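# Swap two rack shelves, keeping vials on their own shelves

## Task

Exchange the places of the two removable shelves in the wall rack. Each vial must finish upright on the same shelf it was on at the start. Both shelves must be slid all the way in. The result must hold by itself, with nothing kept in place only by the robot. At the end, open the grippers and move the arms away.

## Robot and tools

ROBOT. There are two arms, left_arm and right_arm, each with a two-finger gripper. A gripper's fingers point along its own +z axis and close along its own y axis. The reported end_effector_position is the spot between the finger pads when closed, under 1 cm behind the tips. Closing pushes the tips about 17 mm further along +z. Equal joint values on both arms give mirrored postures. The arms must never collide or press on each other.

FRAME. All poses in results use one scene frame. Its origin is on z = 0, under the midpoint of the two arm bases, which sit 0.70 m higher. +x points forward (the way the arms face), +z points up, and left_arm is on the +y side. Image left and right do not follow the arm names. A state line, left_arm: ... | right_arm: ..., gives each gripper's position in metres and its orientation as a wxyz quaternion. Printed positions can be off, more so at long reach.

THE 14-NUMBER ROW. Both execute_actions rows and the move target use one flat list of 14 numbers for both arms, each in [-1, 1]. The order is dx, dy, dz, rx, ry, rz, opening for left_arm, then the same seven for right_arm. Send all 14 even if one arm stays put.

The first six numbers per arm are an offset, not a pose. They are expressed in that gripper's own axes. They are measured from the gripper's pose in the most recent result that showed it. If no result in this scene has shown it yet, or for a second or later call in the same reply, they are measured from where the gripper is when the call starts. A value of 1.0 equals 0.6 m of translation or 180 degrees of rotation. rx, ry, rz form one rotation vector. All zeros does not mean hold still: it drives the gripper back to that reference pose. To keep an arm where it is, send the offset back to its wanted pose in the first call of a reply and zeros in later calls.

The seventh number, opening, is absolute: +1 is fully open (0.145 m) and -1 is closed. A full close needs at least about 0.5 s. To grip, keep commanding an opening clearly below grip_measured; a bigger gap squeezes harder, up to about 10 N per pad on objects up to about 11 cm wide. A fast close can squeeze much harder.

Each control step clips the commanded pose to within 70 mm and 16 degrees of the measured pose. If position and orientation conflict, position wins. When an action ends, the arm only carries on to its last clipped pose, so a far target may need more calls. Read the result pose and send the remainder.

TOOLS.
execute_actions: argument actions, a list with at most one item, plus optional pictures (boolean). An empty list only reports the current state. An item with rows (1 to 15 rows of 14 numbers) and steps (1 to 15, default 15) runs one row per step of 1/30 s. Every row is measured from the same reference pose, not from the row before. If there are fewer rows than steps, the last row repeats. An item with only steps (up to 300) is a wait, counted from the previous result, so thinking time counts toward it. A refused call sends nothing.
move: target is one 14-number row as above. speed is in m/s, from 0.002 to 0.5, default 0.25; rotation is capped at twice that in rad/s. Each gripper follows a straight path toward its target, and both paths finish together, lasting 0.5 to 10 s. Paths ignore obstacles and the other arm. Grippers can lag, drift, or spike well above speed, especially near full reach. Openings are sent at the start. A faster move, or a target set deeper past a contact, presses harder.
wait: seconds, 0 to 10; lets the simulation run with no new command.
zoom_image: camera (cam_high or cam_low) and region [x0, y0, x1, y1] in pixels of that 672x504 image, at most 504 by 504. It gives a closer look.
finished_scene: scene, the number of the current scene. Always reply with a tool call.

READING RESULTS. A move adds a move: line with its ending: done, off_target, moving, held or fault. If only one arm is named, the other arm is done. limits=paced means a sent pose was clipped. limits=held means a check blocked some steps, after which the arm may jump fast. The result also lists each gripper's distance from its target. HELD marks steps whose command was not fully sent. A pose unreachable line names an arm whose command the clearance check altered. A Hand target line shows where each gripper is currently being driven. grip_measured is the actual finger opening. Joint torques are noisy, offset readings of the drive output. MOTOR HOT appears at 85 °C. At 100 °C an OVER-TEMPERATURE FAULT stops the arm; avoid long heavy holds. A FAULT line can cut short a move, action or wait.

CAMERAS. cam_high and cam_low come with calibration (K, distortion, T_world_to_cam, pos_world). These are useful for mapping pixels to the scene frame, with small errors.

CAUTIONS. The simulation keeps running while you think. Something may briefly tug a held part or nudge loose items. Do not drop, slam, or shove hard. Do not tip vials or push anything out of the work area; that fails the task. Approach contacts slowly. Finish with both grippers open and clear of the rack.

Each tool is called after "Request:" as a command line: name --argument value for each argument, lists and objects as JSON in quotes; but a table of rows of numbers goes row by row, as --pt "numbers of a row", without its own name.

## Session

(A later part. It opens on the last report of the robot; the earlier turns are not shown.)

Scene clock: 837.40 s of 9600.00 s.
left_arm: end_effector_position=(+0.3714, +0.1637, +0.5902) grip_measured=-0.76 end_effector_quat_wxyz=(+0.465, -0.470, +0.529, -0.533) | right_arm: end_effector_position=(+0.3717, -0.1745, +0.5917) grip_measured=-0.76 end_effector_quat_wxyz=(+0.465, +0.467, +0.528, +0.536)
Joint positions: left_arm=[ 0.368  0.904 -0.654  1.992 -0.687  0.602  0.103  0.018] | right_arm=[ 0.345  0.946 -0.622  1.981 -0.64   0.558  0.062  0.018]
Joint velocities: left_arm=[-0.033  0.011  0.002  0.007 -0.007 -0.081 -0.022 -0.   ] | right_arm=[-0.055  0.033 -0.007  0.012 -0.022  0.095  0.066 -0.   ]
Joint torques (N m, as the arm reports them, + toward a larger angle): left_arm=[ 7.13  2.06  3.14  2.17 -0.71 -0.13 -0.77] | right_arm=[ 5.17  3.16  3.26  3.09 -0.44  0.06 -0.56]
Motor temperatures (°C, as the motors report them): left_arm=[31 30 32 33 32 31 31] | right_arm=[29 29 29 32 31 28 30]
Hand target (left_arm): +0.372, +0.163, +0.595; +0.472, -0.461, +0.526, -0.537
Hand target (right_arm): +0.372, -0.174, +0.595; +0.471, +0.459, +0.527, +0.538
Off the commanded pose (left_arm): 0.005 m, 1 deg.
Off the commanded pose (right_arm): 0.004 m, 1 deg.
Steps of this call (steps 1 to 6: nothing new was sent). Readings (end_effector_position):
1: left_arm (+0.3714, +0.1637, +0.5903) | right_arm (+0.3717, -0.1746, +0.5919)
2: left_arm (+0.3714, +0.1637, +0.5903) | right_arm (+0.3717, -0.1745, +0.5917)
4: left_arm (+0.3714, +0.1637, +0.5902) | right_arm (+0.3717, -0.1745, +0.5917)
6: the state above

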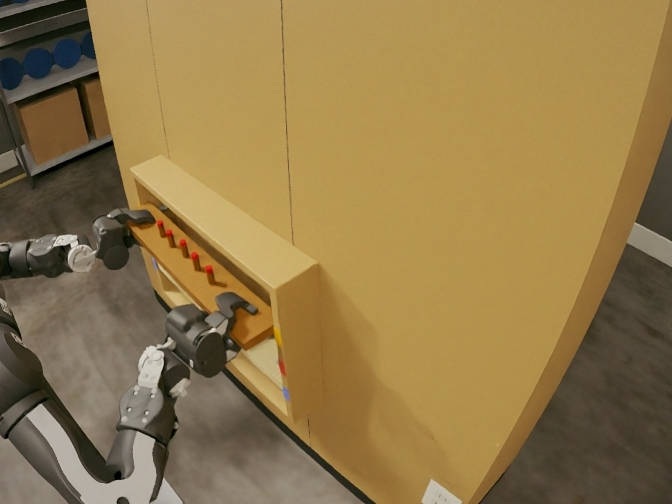

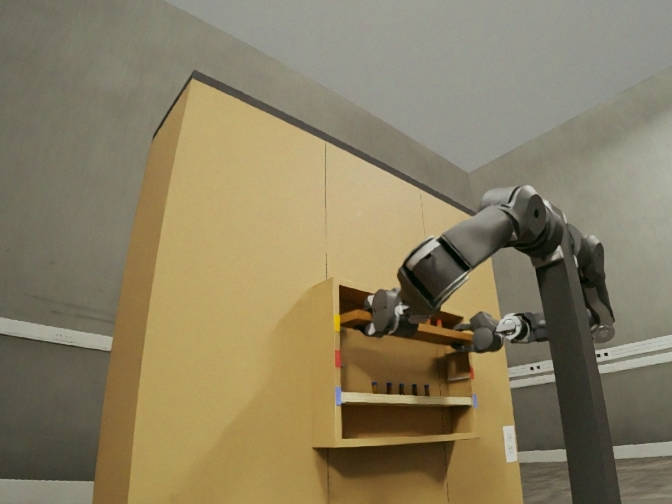

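Request:
execute_actions --actions '[{"rows":[[0.0006,-0.0078,0.0022,0.0073,0.001,0.003,-1,0.0006,0.0053,0.0017,-0.0054,0.0005,-0.003,-1],[0.0002,-0.0075,0.0055,0.0073,0.001,0.003,-1,0.0002,0.005,0.005,-0.0054,0.0005,-0.003,-1],[-0.0004,-0.0072,0.0107,0.0073,0.001,0.003,-1,-0.0005,0.0046,0.0101,-0.0054,0.0005,-0.003,-1],[-0.0013,-0.0068,0.0172,0.0073,0.001,0.003,-1,-0.0014,0.0042,0.0166,-0.0054,0.0005,-0.003,-1],[-0.0023,-0.0064,0.025,0.0073,0.001,0.003,-1,-0.0024,0.0038,0.0244,-0.0054,0.0005,-0.003,-1],[-0.0034,-0.006,0.0337,0.0073,0.001,0.003,-1,-0.0035,0.0034,0.033,-0.0054,0.0005,-0.003,-1],[-0.0046,-0.0056,0.0428,0.0073,0.001,0.003,-1,-0.0047,0.003,0.042,-0.0054,0.0005,-0.003,-1],[-0.0057,-0.0052,0.052,0.0073,0.001,0.003,-1,-0.006,0.0026,0.0512,-0.0054,0.0005,-0.003,-1],[-0.0069,-0.0049,0.0611,0.0073,0.001,0.003,-1,-0.0072,0.0022,0.0603,-0.0054,0.0005,-0.003,-1],[-0.008,-0.0046,0.0698,0.0073,0.001,0.003,-1,-0.0083,0.0019,0.069,-0.0054,0.0005,-0.003,-1],[-0.009,-0.0043,0.0776,0.0073,0.001,0.003,-1,-0.0093,0.0016,0.0768,-0.0054,0.0005,-0.003,-1],[-0.0099,-0.0041,0.0841,0.0073,0.001,0.003,-1,-0.0102,0.0014,0.0834,-0.0054,0.0005,-0.003,-1],[-0.0105,-0.0039,0.0893,0.0073,0.001,0.003,-1,-0.0109,0.0012,0.0886,-0.0054,0.0005,-0.003,-1],[-0.0109,-0.0038,0.0926,0.0073,0.001,0.003,-1,-0.0113,0.0011,0.0919,-0.0054,0.0005,-0.003,-1],[-0.0111,-0.0038,0.0938,0.0073,0.001,0.003,-1,-0.0115,0.001,0.0931,-0.0054,0.0005,-0.003,-1]],"steps":15}]' --pictures false

Request:
execute_actions --actions '[{"steps":4}]' --pictures false

Request:
execute_actions --actions '[{"rows":[[0,-0.008,0.0015,0.0073,0,0.003,-1,0,0.007,0.0015,-0.0065,0,-0.003,-1],[0,-0.0074,0.0015,0.0075,0,0.003,-1,0,0.0064,0.0015,-0.0067,0,-0.003,-1],[0,-0.0066,0.0015,0.0077,0,0.003,-1,0,0.0056,0.0015,-0.007,0,-0.003,-1],[0,-0.0058,0.0015,0.008,0,0.003,-1,0,0.0048,0.0015,-0.0072,0,-0.003,-1],[0,-0.005,0.0015,0.008,0,0.003,-1,0,0.004,0.0015,-0.0075,0,-0.003,-1],[0,-0.0042,0.0015,0.008,0,0.003,-1,0,0.0032,0.0015,-0.0075,0,-0.003,-1],[0,-0.0034,0.0015,0.008,0,0.003,-1,0,0.0024,0.0015,-0.0075,0,-0.003,-1],[0,-0.0026,0.0015,0.008,0,0.003,-1,0,0.0016,0.0015,-0.0075,0,-0.003,-1],[0,-0.0018,0.0015,0.008,0,0.003,-1,0,0.0008,0.0015,-0.0075,0,-0.003,-1],[0,-0.001,0.0015,0.008,0,0.003,-1,0,0,0.0015,-0.0075,0,-0.003,-1],[0,-0.0002,0.0015,0.0078,0,0.003,-1,0,-0.0008,0.0015,-0.0073,0,-0.003,-1],[0,0.0006,0.0015,0.0076,0,0.003,-1,0,-0.0016,0.0015,-0.0071,0,-0.003,-1],[0,0.0014,0.0015,0.0074,0,0.003,-1,0,-0.0024,0.0015,-0.0069,0,-0.003,-1],[0,0.0022,0.0015,0.0072,0,0.003,-1,0,-0.0032,0.0015,-0.0067,0,-0.003,-1],[0,0.003,0.0015,0.007,0,0.003,-1,0,-0.004,0.0015,-0.0065,0,-0.003,-1]],"steps":15}]' --pictures false

Request:
execute_actions --actions '[{"rows":[[0,-0.006,0.0015,0.0058,0,0.003,-1,0,0.005,0.0015,-0.0052,0,-0.003,-1],[-0.0001,-0.0057,0.0021,0.0055,0,0.003,-1,-0.0001,0.0048,0.0021,-0.005,0,-0.003,-1],[-0.0002,-0.0054,0.0027,0.0052,0,0.003,-1,-0.0002,0.0046,0.0027,-0.0047,0,-0.003,-1],[-0.0002,-0.0051,0.0033,0.0049,0,0.003,-1,-0.0002,0.0044,0.0033,-0.0044,0,-0.003,-1],[-0.0003,-0.0048,0.0039,0.0046,0,0.003,-1,-0.0003,0.0042,0.0039,-0.0042,0,-0.003,-1],[-0.0004,-0.0045,0.0045,0.0043,0,0.003,-1,-0.0004,0.004,0.0045,-0.004,0,-0.003,-1],[-0.0005,-0.0042,0.0051,0.004,0,0.003,-1,-0.0005,0.0038,0.0051,-0.0038,0,-0.003,-1],[-0.0005,-0.004,0.0057,0.0038,0,0.003,-1,-0.0005,0.0036,0.0057,-0.0036,0,-0.003,-1],[-0.0006,-0.0038,0.0063,0.0036,0,0.003,-1,-0.0006,0.0035,0.0063,-0.0035,0,-0.003,-1],[-0.0007,-0.0036,0.0069,0.0035,0,0.003,-1,-0.0007,0.0035,0.0069,-0.0035,0,-0.003,-1],[-0.0008,-0.0035,0.0075,0.0035,0,0.003,-1,-0.0008,0.0035,0.0075,-0.0035,0,-0.003,-1],[-0.0008,-0.0035,0.0081,0.0035,0,0.003,-1,-0.0008,0.0035,0.0081,-0.0035,0,-0.003,-1],[-0.0009,-0.0035,0.0087,0.0035,0,0.003,-1,-0.0009,0.0035,0.0087,-0.0035,0,-0.003,-1],[-0.001,-0.0035,0.0092,0.0035,0,0.003,-1,-0.001,0.0035,0.0092,-0.0035,0,-0.003,-1],[-0.001,-0.0035,0.0097,0.0035,0,0.003,-1,-0.001,0.0035,0.0097,-0.0035,0,-0.003,-1]],"steps":15}]' --pictures false

Request:
execute_actions --actions '[{"steps":6}]'

Request:
zoom_image --camera "cam_low" --region '[325, 275, 495, 385]'

Scene clock: 902.13 s of 9600.00 s.
left_arm: end_effector_position=(+0.4275, +0.1631, +0.5877) grip_measured=-0.76 end_effector_quat_wxyz=(+0.464, -0.470, +0.527, -0.534) | right_arm: end_effector_position=(+0.4274, -0.1748, +0.5890) grip_measured=-0.76 end_effector_quat_wxyz=(+0.464, +0.468, +0.526, +0.537)
Joint positions: left_arm=[ 0.573  0.746 -0.708  1.694 -0.704  0.467  0.124  0.018] | right_arm=[ 0.566  0.786 -0.695  1.685 -0.663  0.43   0.092  0.018]
Joint velocities: left_arm=[-0.055 -0.121  0.007 -0.09   0.037 -0.051 -0.022 -0.   ] | right_arm=[ 0.033 -0.011 -0.032 -0.076  0.037 -0.154  0.022  0.   ]
Joint torques (N m, as the arm reports them, + toward a larger angle): left_arm=[ 8.74  1.77  3.23  2.23 -0.63 -0.02 -0.85] | right_arm=[ 6.67  2.9   3.48  3.24 -0.35  0.15 -0.62]
Motor temperatures (°C, as the motors report them): left_arm=[31 30 32 33 32 31 31] | right_arm=[30 29 29 32 31 28 30]
Hand target (left_arm): +0.428, +0.163, +0.594; +0.472, -0.461, +0.525, -0.538
Hand target (right_arm): +0.428, -0.174, +0.593; +0.471, +0.460, +0.525, +0.539
Off the commanded pose (left_arm): 0.005 m, 1 deg.
Off the commanded pose (right_arm): 0.004 m, 1 deg.
Steps of this call (steps 1 to 90: nothing new was sent; then 61.23 s passed at rest; steps 91 to 105: all 15 steps of this action). Readings (end_effector_position):
91: left_arm (+0.3717, +0.1637, +0.5898) | right_arm (+0.3720, -0.1746, +0.5915)
92: left_arm (+0.3731, +0.1639, +0.5891) | right_arm (+0.3733, -0.1746, +0.5908)
94: left_arm (+0.3799, +0.1637, +0.5886) | right_arm (+0.3801, -0.1746, +0.5901)
98: left_arm (+0.4010, +0.1635, +0.5901) | right_arm (+0.4010, -0.1749, +0.5917)
105: the state above

Scene clock: 902.27 s of 9600.00 s.
left_arm: end_effector_position=(+0.4275, +0.1630, +0.5875) grip_measured=-0.76 end_effector_quat_wxyz=(+0.464, -0.470, +0.528, -0.534) | right_arm: end_effector_position=(+0.4275, -0.1748, +0.5888) grip_measured=-0.76 end_effector_quat_wxyz=(+0.464, +0.468, +0.526, +0.537)
Joint positions: left_arm=[ 0.573  0.746 -0.708  1.693 -0.704  0.466  0.124  0.018] | right_arm=[ 0.566  0.786 -0.695  1.684 -0.663  0.429  0.092  0.018]
Joint velocities: left_arm=[-0.033 -0.033 -0.002 -0.002  0.022  0.022 -0.007 -0.   ] | right_arm=[-0.033 -0.011 -0.007  0.002  0.007 -0.007  0.051  0.   ]
Joint torques (N m, as the arm reports them, + toward a larger angle): left_arm=[ 8.85  1.78  3.25  2.3  -0.58 -0.13 -0.85] | right_arm=[ 6.77  2.86  3.4   3.22 -0.36  0.06 -0.61]
Motor temperatures (°C, as the motors report them): left_arm=[31 30 32 33 32 31 31] | right_arm=[30 29 29 32 31 28 30]
Hand target (left_arm): +0.428, +0.163, +0.593; +0.472, -0.461, +0.525, -0.538
Hand target (right_arm): +0.428, -0.174, +0.593; +0.471, +0.460, +0.525, +0.539
Off the commanded pose (left_arm): 0.005 m, 1 deg.
Off the commanded pose (right_arm): 0.004 m, 1 deg.
Steps of this call (steps 1 to 4: nothing new was sent). Readings (end_effector_position):
1: left_arm (+0.4275, +0.1629, +0.5875) | right_arm (+0.4275, -0.1748, +0.5888)
2: left_arm (+0.4275, +0.1630, +0.5875) | right_arm (+0.4275, -0.1748, +0.5888)
4: the state above

Scene clock: 902.77 s of 9600.00 s.
left_arm: end_effector_position=(+0.4282, +0.1632, +0.5812) grip_measured=-0.76 end_effector_quat_wxyz=(+0.464, -0.471, +0.529, -0.533) | right_arm: end_effector_position=(+0.4282, -0.1749, +0.5826) grip_measured=-0.76 end_effector_quat_wxyz=(+0.464, +0.469, +0.527, +0.536)
Joint positions: left_arm=[ 0.561  0.736 -0.708  1.675 -0.71   0.457  0.108  0.018] | right_arm=[ 0.554  0.775 -0.695  1.666 -0.67   0.421  0.077  0.018]
Joint velocities: left_arm=[-0.055 -0.011 -0.007 -0.017 -0.11  -0.022 -0.037 -0.   ] | right_arm=[ 0.011  0.011  0.002 -0.007 -0.095 -0.037 -0.081 -0.   ]
Joint torques (N m, as the arm reports them, + toward a larger angle): left_arm=[ 7.45  1.54  3.39  2.16 -0.55 -0.08 -1.02] | right_arm=[ 5.6   2.56  3.73  3.08 -0.34  0.12 -0.83]
Motor temperatures (°C, as the motors report them): left_arm=[31 30 32 33 32 31 31] | right_arm=[30 29 29 32 31 28 30]
Hand target (left_arm): +0.428, +0.163, +0.586; +0.472, -0.462, +0.524, -0.537
Hand target (right_arm): +0.428, -0.175, +0.587; +0.472, +0.461, +0.523, +0.540
Off the commanded pose (left_arm): 0.004 m, 2 deg.
Off the commanded pose (right_arm): 0.004 m, 1 deg.
Steps of this call (steps 1 to 15: all 15 steps of this action). Readings (end_effector_position):
1: left_arm (+0.4276, +0.1631, +0.5872) | right_arm (+0.4276, -0.1749, +0.5886)
2: left_arm (+0.4279, +0.1630, +0.5868) | right_arm (+0.4279, -0.1749, +0.5881)
4: left_arm (+0.4281, +0.1631, +0.5861) | right_arm (+0.4281, -0.1748, +0.5875)
8: left_arm (+0.4280, +0.1632, +0.5833) | right_arm (+0.4282, -0.1750, +0.5849)
15: the state above

Scene clock: 903.27 s of 9600.00 s.
left_arm: end_effector_position=(+0.4318, +0.1631, +0.5807) grip_measured=-0.76 end_effector_quat_wxyz=(+0.465, -0.470, +0.528, -0.533) | right_arm: end_effector_position=(+0.4320, -0.1749, +0.5823) grip_measured=-0.76 end_effector_quat_wxyz=(+0.465, +0.468, +0.526, +0.536)
Joint positions: left_arm=[ 0.571  0.723 -0.709  1.653 -0.716  0.448  0.103  0.018] | right_arm=[ 0.565  0.762 -0.697  1.643 -0.676  0.411  0.075  0.018]
Joint velocities: left_arm=[-0.011 -0.033 -0.012 -0.042  0.007 -0.007 -0.022  0.   ] | right_arm=[ 0.011 -0.055 -0.027 -0.046 -0.022 -0.051 -0.066  0.   ]
Joint torques (N m, as the arm reports them, + toward a larger angle): left_arm=[ 9.76  1.02  2.81  0.39 -0.44 -0.17 -0.52] | right_arm=[ 7.89  1.93  3.14  1.47 -0.26  0.02 -0.47]
Motor temperatures (°C, as the motors report them): left_arm=[31 30 32 33 32 31 31] | right_arm=[30 29 29 32 31 28 30]
Hand target (left_arm): +0.434, +0.163, +0.583; +0.469, -0.466, +0.528, -0.534
Hand target (right_arm): +0.434, -0.175, +0.585; +0.469, +0.464, +0.526, +0.537
Off the commanded pose (left_arm): 0.003 m, 1 deg.
Off the commanded pose (right_arm): 0.003 m, 1 deg.
Steps of this call (steps 1 to 15: all 15 steps of this action). Readings (end_effector_position):
1: left_arm (+0.4283, +0.1631, +0.5808) | right_arm (+0.4284, -0.1749, +0.5823)
2: left_arm (+0.4285, +0.1631, +0.5809) | right_arm (+0.4286, -0.1749, +0.5822)
4: left_arm (+0.4288, +0.1631, +0.5808) | right_arm (+0.4293, -0.1749, +0.5822)
8: left_arm (+0.4293, +0.1632, +0.5808) | right_arm (+0.4299, -0.1752, +0.5822)
15: the state above

Scene clock: 903.47 s of 9600.00 s.
left_arm: end_effector_position=(+0.4319, +0.1632, +0.5808) grip_measured=-0.76 end_effector_quat_wxyz=(+0.466, -0.470, +0.528, -0.533) | right_arm: end_effector_position=(+0.4321, -0.1749, +0.5823) grip_measured=-0.76 end_effector_quat_wxyz=(+0.465, +0.468, +0.526, +0.536)
Joint positions: left_arm=[ 0.571  0.722 -0.709  1.652 -0.717  0.447  0.103  0.018] | right_arm=[ 0.566  0.761 -0.697  1.642 -0.676  0.411  0.075  0.018]
Joint velocities: left_arm=[-0.121 -0.077  0.002 -0.007 -0.037 -0.022  0.066  0.   ] | right_arm=[-0.033 -0.033  0.002 -0.002 -0.007 -0.037 -0.095  0.   ]
Joint torques (N m, as the arm reports them, + toward a larger angle): left_arm=[ 9.64  0.81  2.89  0.43 -0.43 -0.17 -0.52] | right_arm=[ 7.86  1.94  3.15  1.52 -0.26  0.   -0.48]
Motor temperatures (°C, as the motors report them): left_arm=[31 30 32 33 32 31 31] | right_arm=[30 29 29 32 31 28 30]
Hand target (left_arm): +0.434, +0.163, +0.583; +0.469, -0.466, +0.528, -0.534
Hand target (right_arm): +0.434, -0.175, +0.585; +0.469, +0.464, +0.526, +0.537
Off the commanded pose (left_arm): 0.003 m, 1 deg.
Off the commanded pose (right_arm): 0.003 m, 1 deg.
Steps of this call (steps 1 to 6: nothing new was sent). Readings (end_effector_position):
1: left_arm (+0.4319, +0.1631, +0.5807) | right_arm (+0.4321, -0.1750, +0.5823)
2: left_arm (+0.4319, +0.1632, +0.5808) | right_arm (+0.4321, -0.1749, +0.5823)
4: left_arm (+0.4319, +0.1632, +0.5808) | right_arm (+0.4321, -0.1749, +0.5823)
6: the state above

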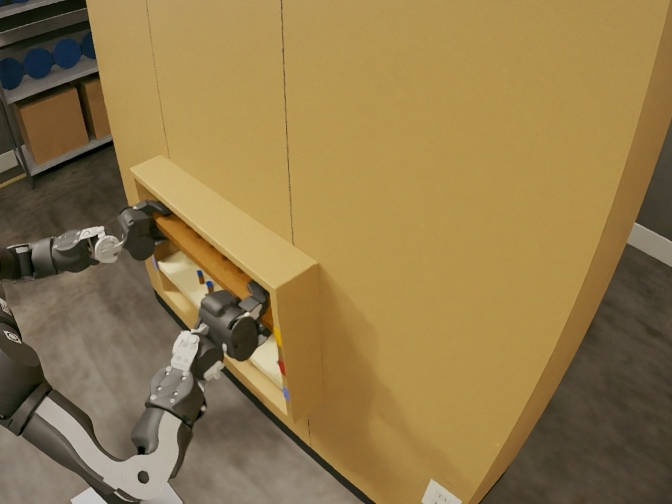

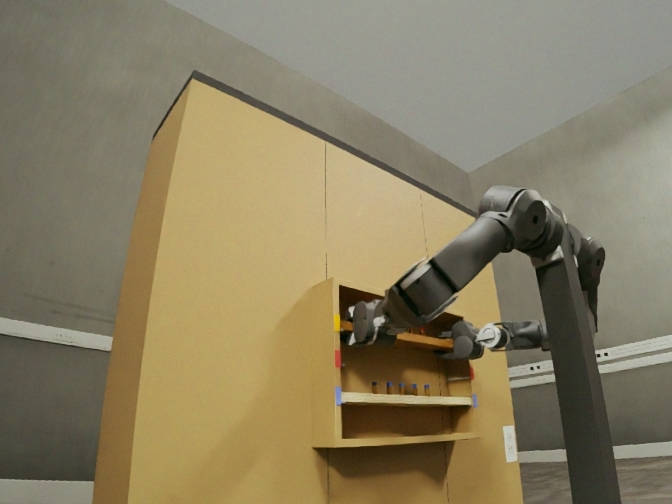

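Region (325, 275, 495, 385) of cam_low's 672x504 image, scaled by 2.965, with more detail than that image has; it fills the top 326 rows of this view, and the rest is white.

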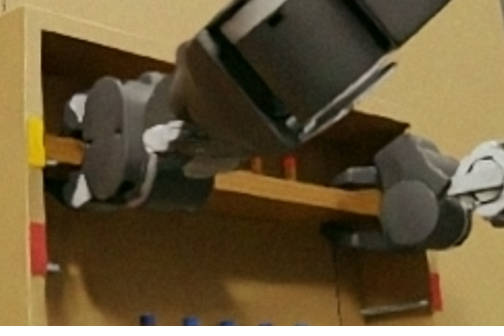

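Request:
execute_actions --actions '[{"rows":[[0,-0.0035,0.003,0.002,0,0.0025,-1,0,0.0035,0.003,-0.002,0,-0.0025,-1],[0,-0.0028,0.0024,0.0015,0,0.002,-0.95,0,0.0028,0.0024,-0.0015,0,-0.002,-0.95],[0,-0.0021,0.0018,0.001,0,0.0015,-0.9,0,0.0021,0.0018,-0.001,0,-0.0015,-0.9],[0,-0.0014,0.0012,0.0005,0,0.001,-0.86,0,0.0014,0.0012,-0.0005,0,-0.001,-0.86],[0,-0.0007,0.0008,0,0,0.0005,-0.83,0,0.0007,0.0008,0,0,-0.0005,-0.83],[0,0,0.0005,-0.0005,0,0,-0.8,0,0,0.0005,0.0005,0,0,-0.8],[0,0,0.0003,-0.001,0,0,-0.78,0,0,0.0003,0.001,0,0,-0.78],[0,0,0,-0.001,0,0,-0.76,0,0,0,0.001,0,0,-0.76],[0,0,0,-0.001,0,0,-0.73,0,0,0,0.001,0,0,-0.73],[0,0,0,-0.001,0,0,-0.69,0,0,0,0.001,0,0,-0.69],[0,0,0,-0.001,0,0,-0.64,0,0,0,0.001,0,0,-0.64],[0,0,0,-0.001,0,0,-0.59,0,0,0,0.001,0,0,-0.59],[0,0,0,-0.001,0,0,-0.54,0,0,0,0.001,0,0,-0.54],[0,0,0,-0.001,0,0,-0.49,0,0,0,0.001,0,0,-0.49],[0,0,0,-0.001,0,0,-0.45,0,0,0,0.001,0,0,-0.45]],"steps":15}]' --pictures false

Request:
move --target '[0.008,-0.005,-0.11,0,0,0,-0.45,0.008,0.005,-0.11,0,0,0,-0.45]' --speed 0.13

Request:
move --target '[0,0.2,-0.16,0,0,0,-0.45,0,-0.2,-0.16,0,0,0,-0.45]' --speed 0.2

Request:
zoom_image --camera "cam_high" --region '[120, 140, 330, 430]'

Request:
zoom_image --camera "cam_low" --region '[305, 270, 495, 455]'

Scene clock: 934.40 s of 9600.00 s.
left_arm: end_effector_position=(+0.4318, +0.1629, +0.5807) grip_measured=-0.45 end_effector_quat_wxyz=(+0.465, -0.470, +0.527, -0.534) | right_arm: end_effector_position=(+0.4320, -0.1749, +0.5822) grip_measured=-0.45 end_effector_quat_wxyz=(+0.464, +0.469, +0.526, +0.537)
Joint positions: left_arm=[ 0.571  0.722 -0.71   1.653 -0.714  0.448  0.103  0.042] | right_arm=[ 0.565  0.762 -0.697  1.644 -0.673  0.412  0.075  0.042]
Joint velocities: left_arm=[ 0.055 -0.033  0.002 -0.007  0.022 -0.007  0.037  0.007] | right_arm=[ 0.011  0.011  0.017 -0.012  0.022 -0.051 -0.007  0.007]
Joint torques (N m, as the arm reports them, + toward a larger angle): left_arm=[ 7.5   1.64  3.17  2.17 -0.2  -0.04 -0.39] | right_arm=[ 5.94  2.79  3.43  3.28 -0.06  0.17 -0.34]
Motor temperatures (°C, as the motors report them): left_arm=[31 30 32 32 32 31 31] | right_arm=[30 29 29 31 31 28 29]
Hand target (left_arm): +0.432, +0.163, +0.581; +0.465, -0.470, +0.529, -0.532
Hand target (right_arm): +0.432, -0.175, +0.582; +0.464, +0.469, +0.527, +0.535
Off the commanded pose (left_arm): 0.000 m, 0 deg.
Off the commanded pose (right_arm): 0.000 m, 0 deg.
Steps of this call (steps 1 to 90: nothing new was sent; then 27.43 s passed at rest; steps 91 to 105: all 15 steps of this action). Readings (end_effector_position):
91: left_arm (+0.4319, +0.1631, +0.5806) | right_arm (+0.4321, -0.1749, +0.5823)
92: left_arm (+0.4319, +0.1631, +0.5807) | right_arm (+0.4321, -0.1749, +0.5823)
94: left_arm (+0.4319, +0.1630, +0.5807) | right_arm (+0.4321, -0.1749, +0.5823)
98: left_arm (+0.4318, +0.1629, +0.5807) | right_arm (+0.4320, -0.1749, +0.5822)
105: the state above

Scene clock: 935.47 s of 9600.00 s.
left_arm: end_effector_position=(+0.3650, +0.1659, +0.5797) grip_measured=-0.45 end_effector_quat_wxyz=(+0.461, -0.472, +0.532, -0.531) | right_arm: end_effector_position=(+0.3656, -0.1773, +0.5821) grip_measured=-0.45 end_effector_quat_wxyz=(+0.462, +0.470, +0.530, +0.534)
Joint positions: left_arm=[ 0.298  0.906 -0.621  1.997 -0.698  0.582  0.08   0.042] | right_arm=[ 0.28   0.952 -0.593  1.987 -0.644  0.545  0.038  0.042]
Joint velocities: left_arm=[-0.077  0.033  0.007 -0.002  0.037 -0.022 -0.066  0.   ] | right_arm=[-0.077 -0.011 -0.002  0.012 -0.066 -0.081 -0.037 -0.   ]
Joint torques (N m, as the arm reports them, + toward a larger angle): left_arm=[ 5.13  2.06  4.12  2.23 -0.27  0.04 -0.73] | right_arm=[ 3.53  3.05  4.53  3.27 -0.08  0.24 -0.59]
Motor temperatures (°C, as the motors report them): left_arm=[31 30 32 32 32 31 31] | right_arm=[30 29 29 31 31 28 29]
Hand target (left_arm): +0.366, +0.167, +0.582; +0.464, -0.471, +0.528, -0.533
Hand target (right_arm): +0.366, -0.178, +0.585; +0.465, +0.469, +0.526, +0.536
Off the commanded pose (left_arm): 0.004 m, 1 deg.
Off the commanded pose (right_arm): 0.003 m, 1 deg.
move: off_target (left_arm)

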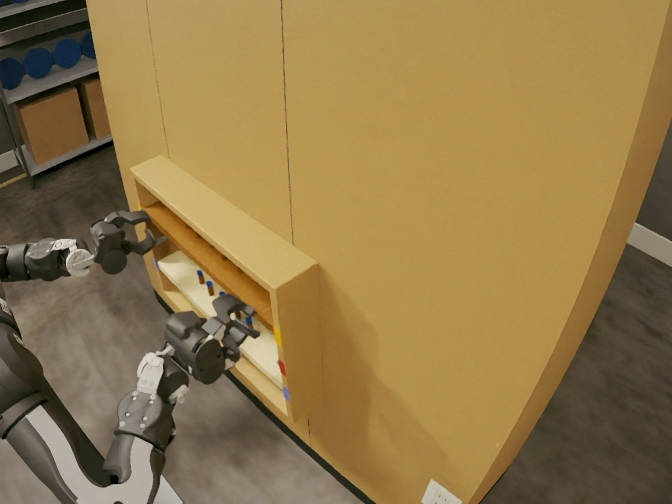

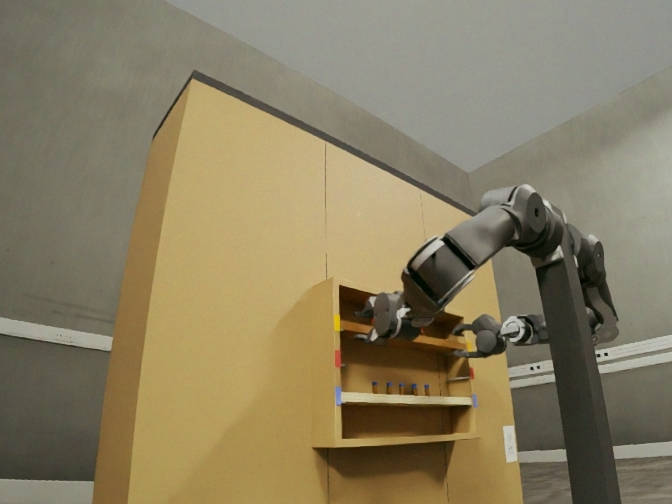

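Scene clock: 936.63 s of 9600.00 s.
left_arm: end_effector_position=(+0.2705, +0.1811, +0.4579) grip_measured=-0.45 end_effector_quat_wxyz=(+0.463, -0.476, +0.533, -0.524) | right_arm: end_effector_position=(+0.2708, -0.1923, +0.4597) grip_measured=-0.45 end_effector_quat_wxyz=(+0.463, +0.477, +0.529, +0.528)
Joint positions: left_arm=[-0.303  0.845 -0.583  1.841 -0.793  0.481 -0.514  0.042] | right_arm=[-0.323  0.878 -0.553  1.832 -0.75   0.444 -0.546  0.042]
Joint velocities: left_arm=[ 0.077 -0.011 -0.012 -0.017 -0.037  0.081 -0.037 -0.   ] | right_arm=[ 0.011 -0.033 -0.002  0.002 -0.022  0.051 -0.007 -0.   ]
Joint torques (N m, as the arm reports them, + toward a larger angle): left_arm=[ 2.38  2.47  2.41  3.07 -0.26 -0.15 -0.72] | right_arm=[ 1.14  3.39  2.71  4.15 -0.09  0.04 -0.6 ]
Motor temperatures (°C, as the motors report them): left_arm=[31 30 32 32 32 31 31] | right_arm=[30 29 29 31 31 28 30]
Hand target (left_arm): +0.271, +0.181, +0.460; +0.465, -0.473, +0.531, -0.528
Hand target (right_arm): +0.271, -0.192, +0.462; +0.465, +0.474, +0.527, +0.531
Off the commanded pose (left_arm): 0.005 m, 1 deg.
Off the commanded pose (right_arm): 0.005 m, 1 deg.
move: off_target (left_arm, right_arm)

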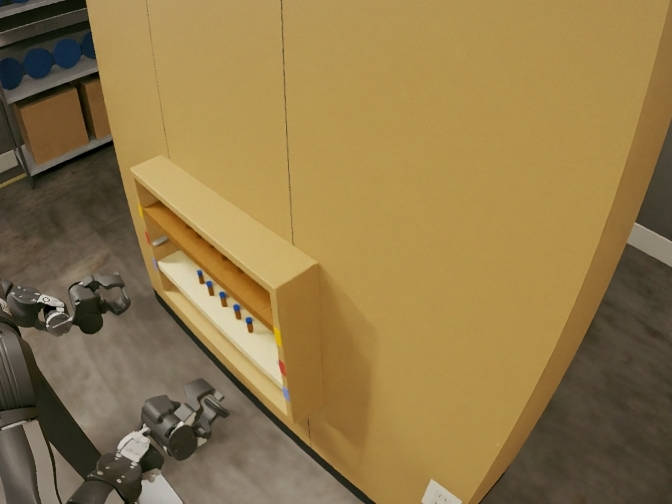

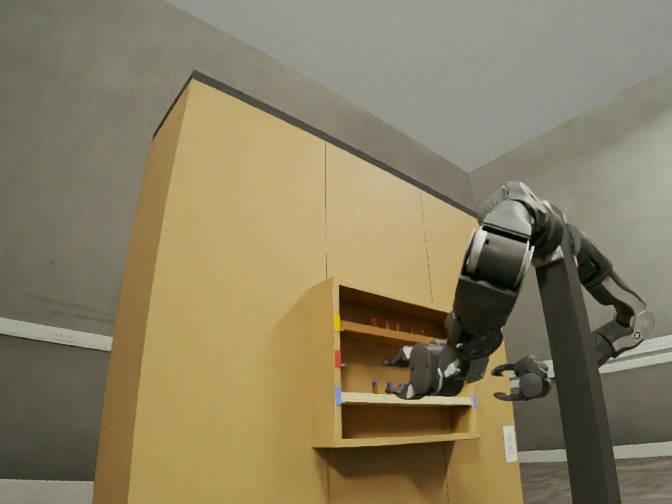

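Region (120, 140, 330, 430) of cam_high's 672x504 image, scaled by 1.738, with more detail than that image has; it fills the left 365 columns of this view, and the rest is white.

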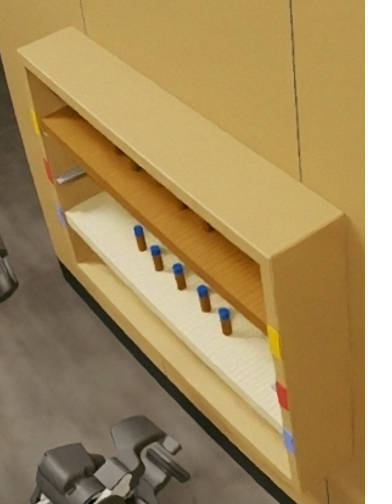

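Region (305, 270, 495, 455) of cam_low's 672x504 image, scaled by 2.653, with more detail than that image has; it fills the top 491 rows of this view, and the rest is white.

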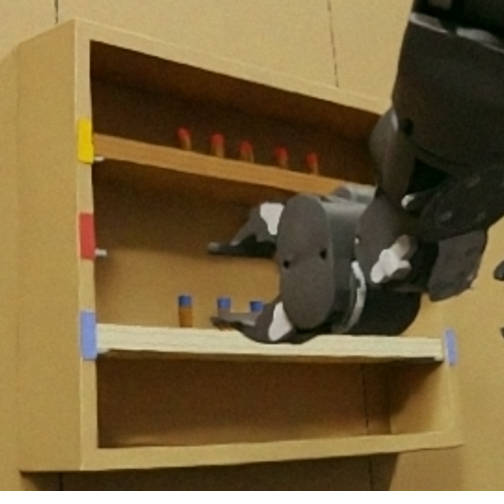

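Request:
zoom_image --camera "cam_high" --region '[132, 190, 192, 280]'

Request:
zoom_image --camera "cam_high" --region '[240, 300, 300, 410]'

Region (132, 190, 192, 280) of cam_high's 672x504 image, scaled by 5.600, with more detail than that image has.

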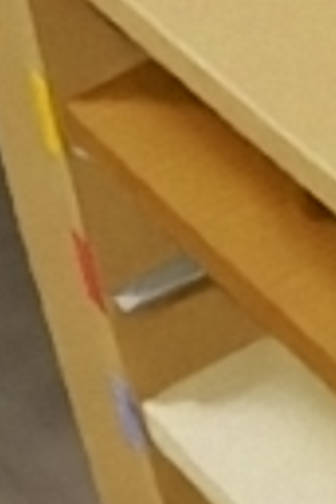

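Region (240, 300, 300, 410) of cam_high's 672x504 image, scaled by 4.582, with more detail than that image has; it fills the left 275 columns of this view, and the rest is white.

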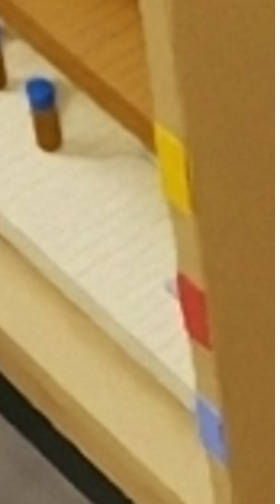

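Both shelves are pushed in and seated, and all the vials are standing.

Request:
finished_scene --scene 2

The scene is finished: the task was done.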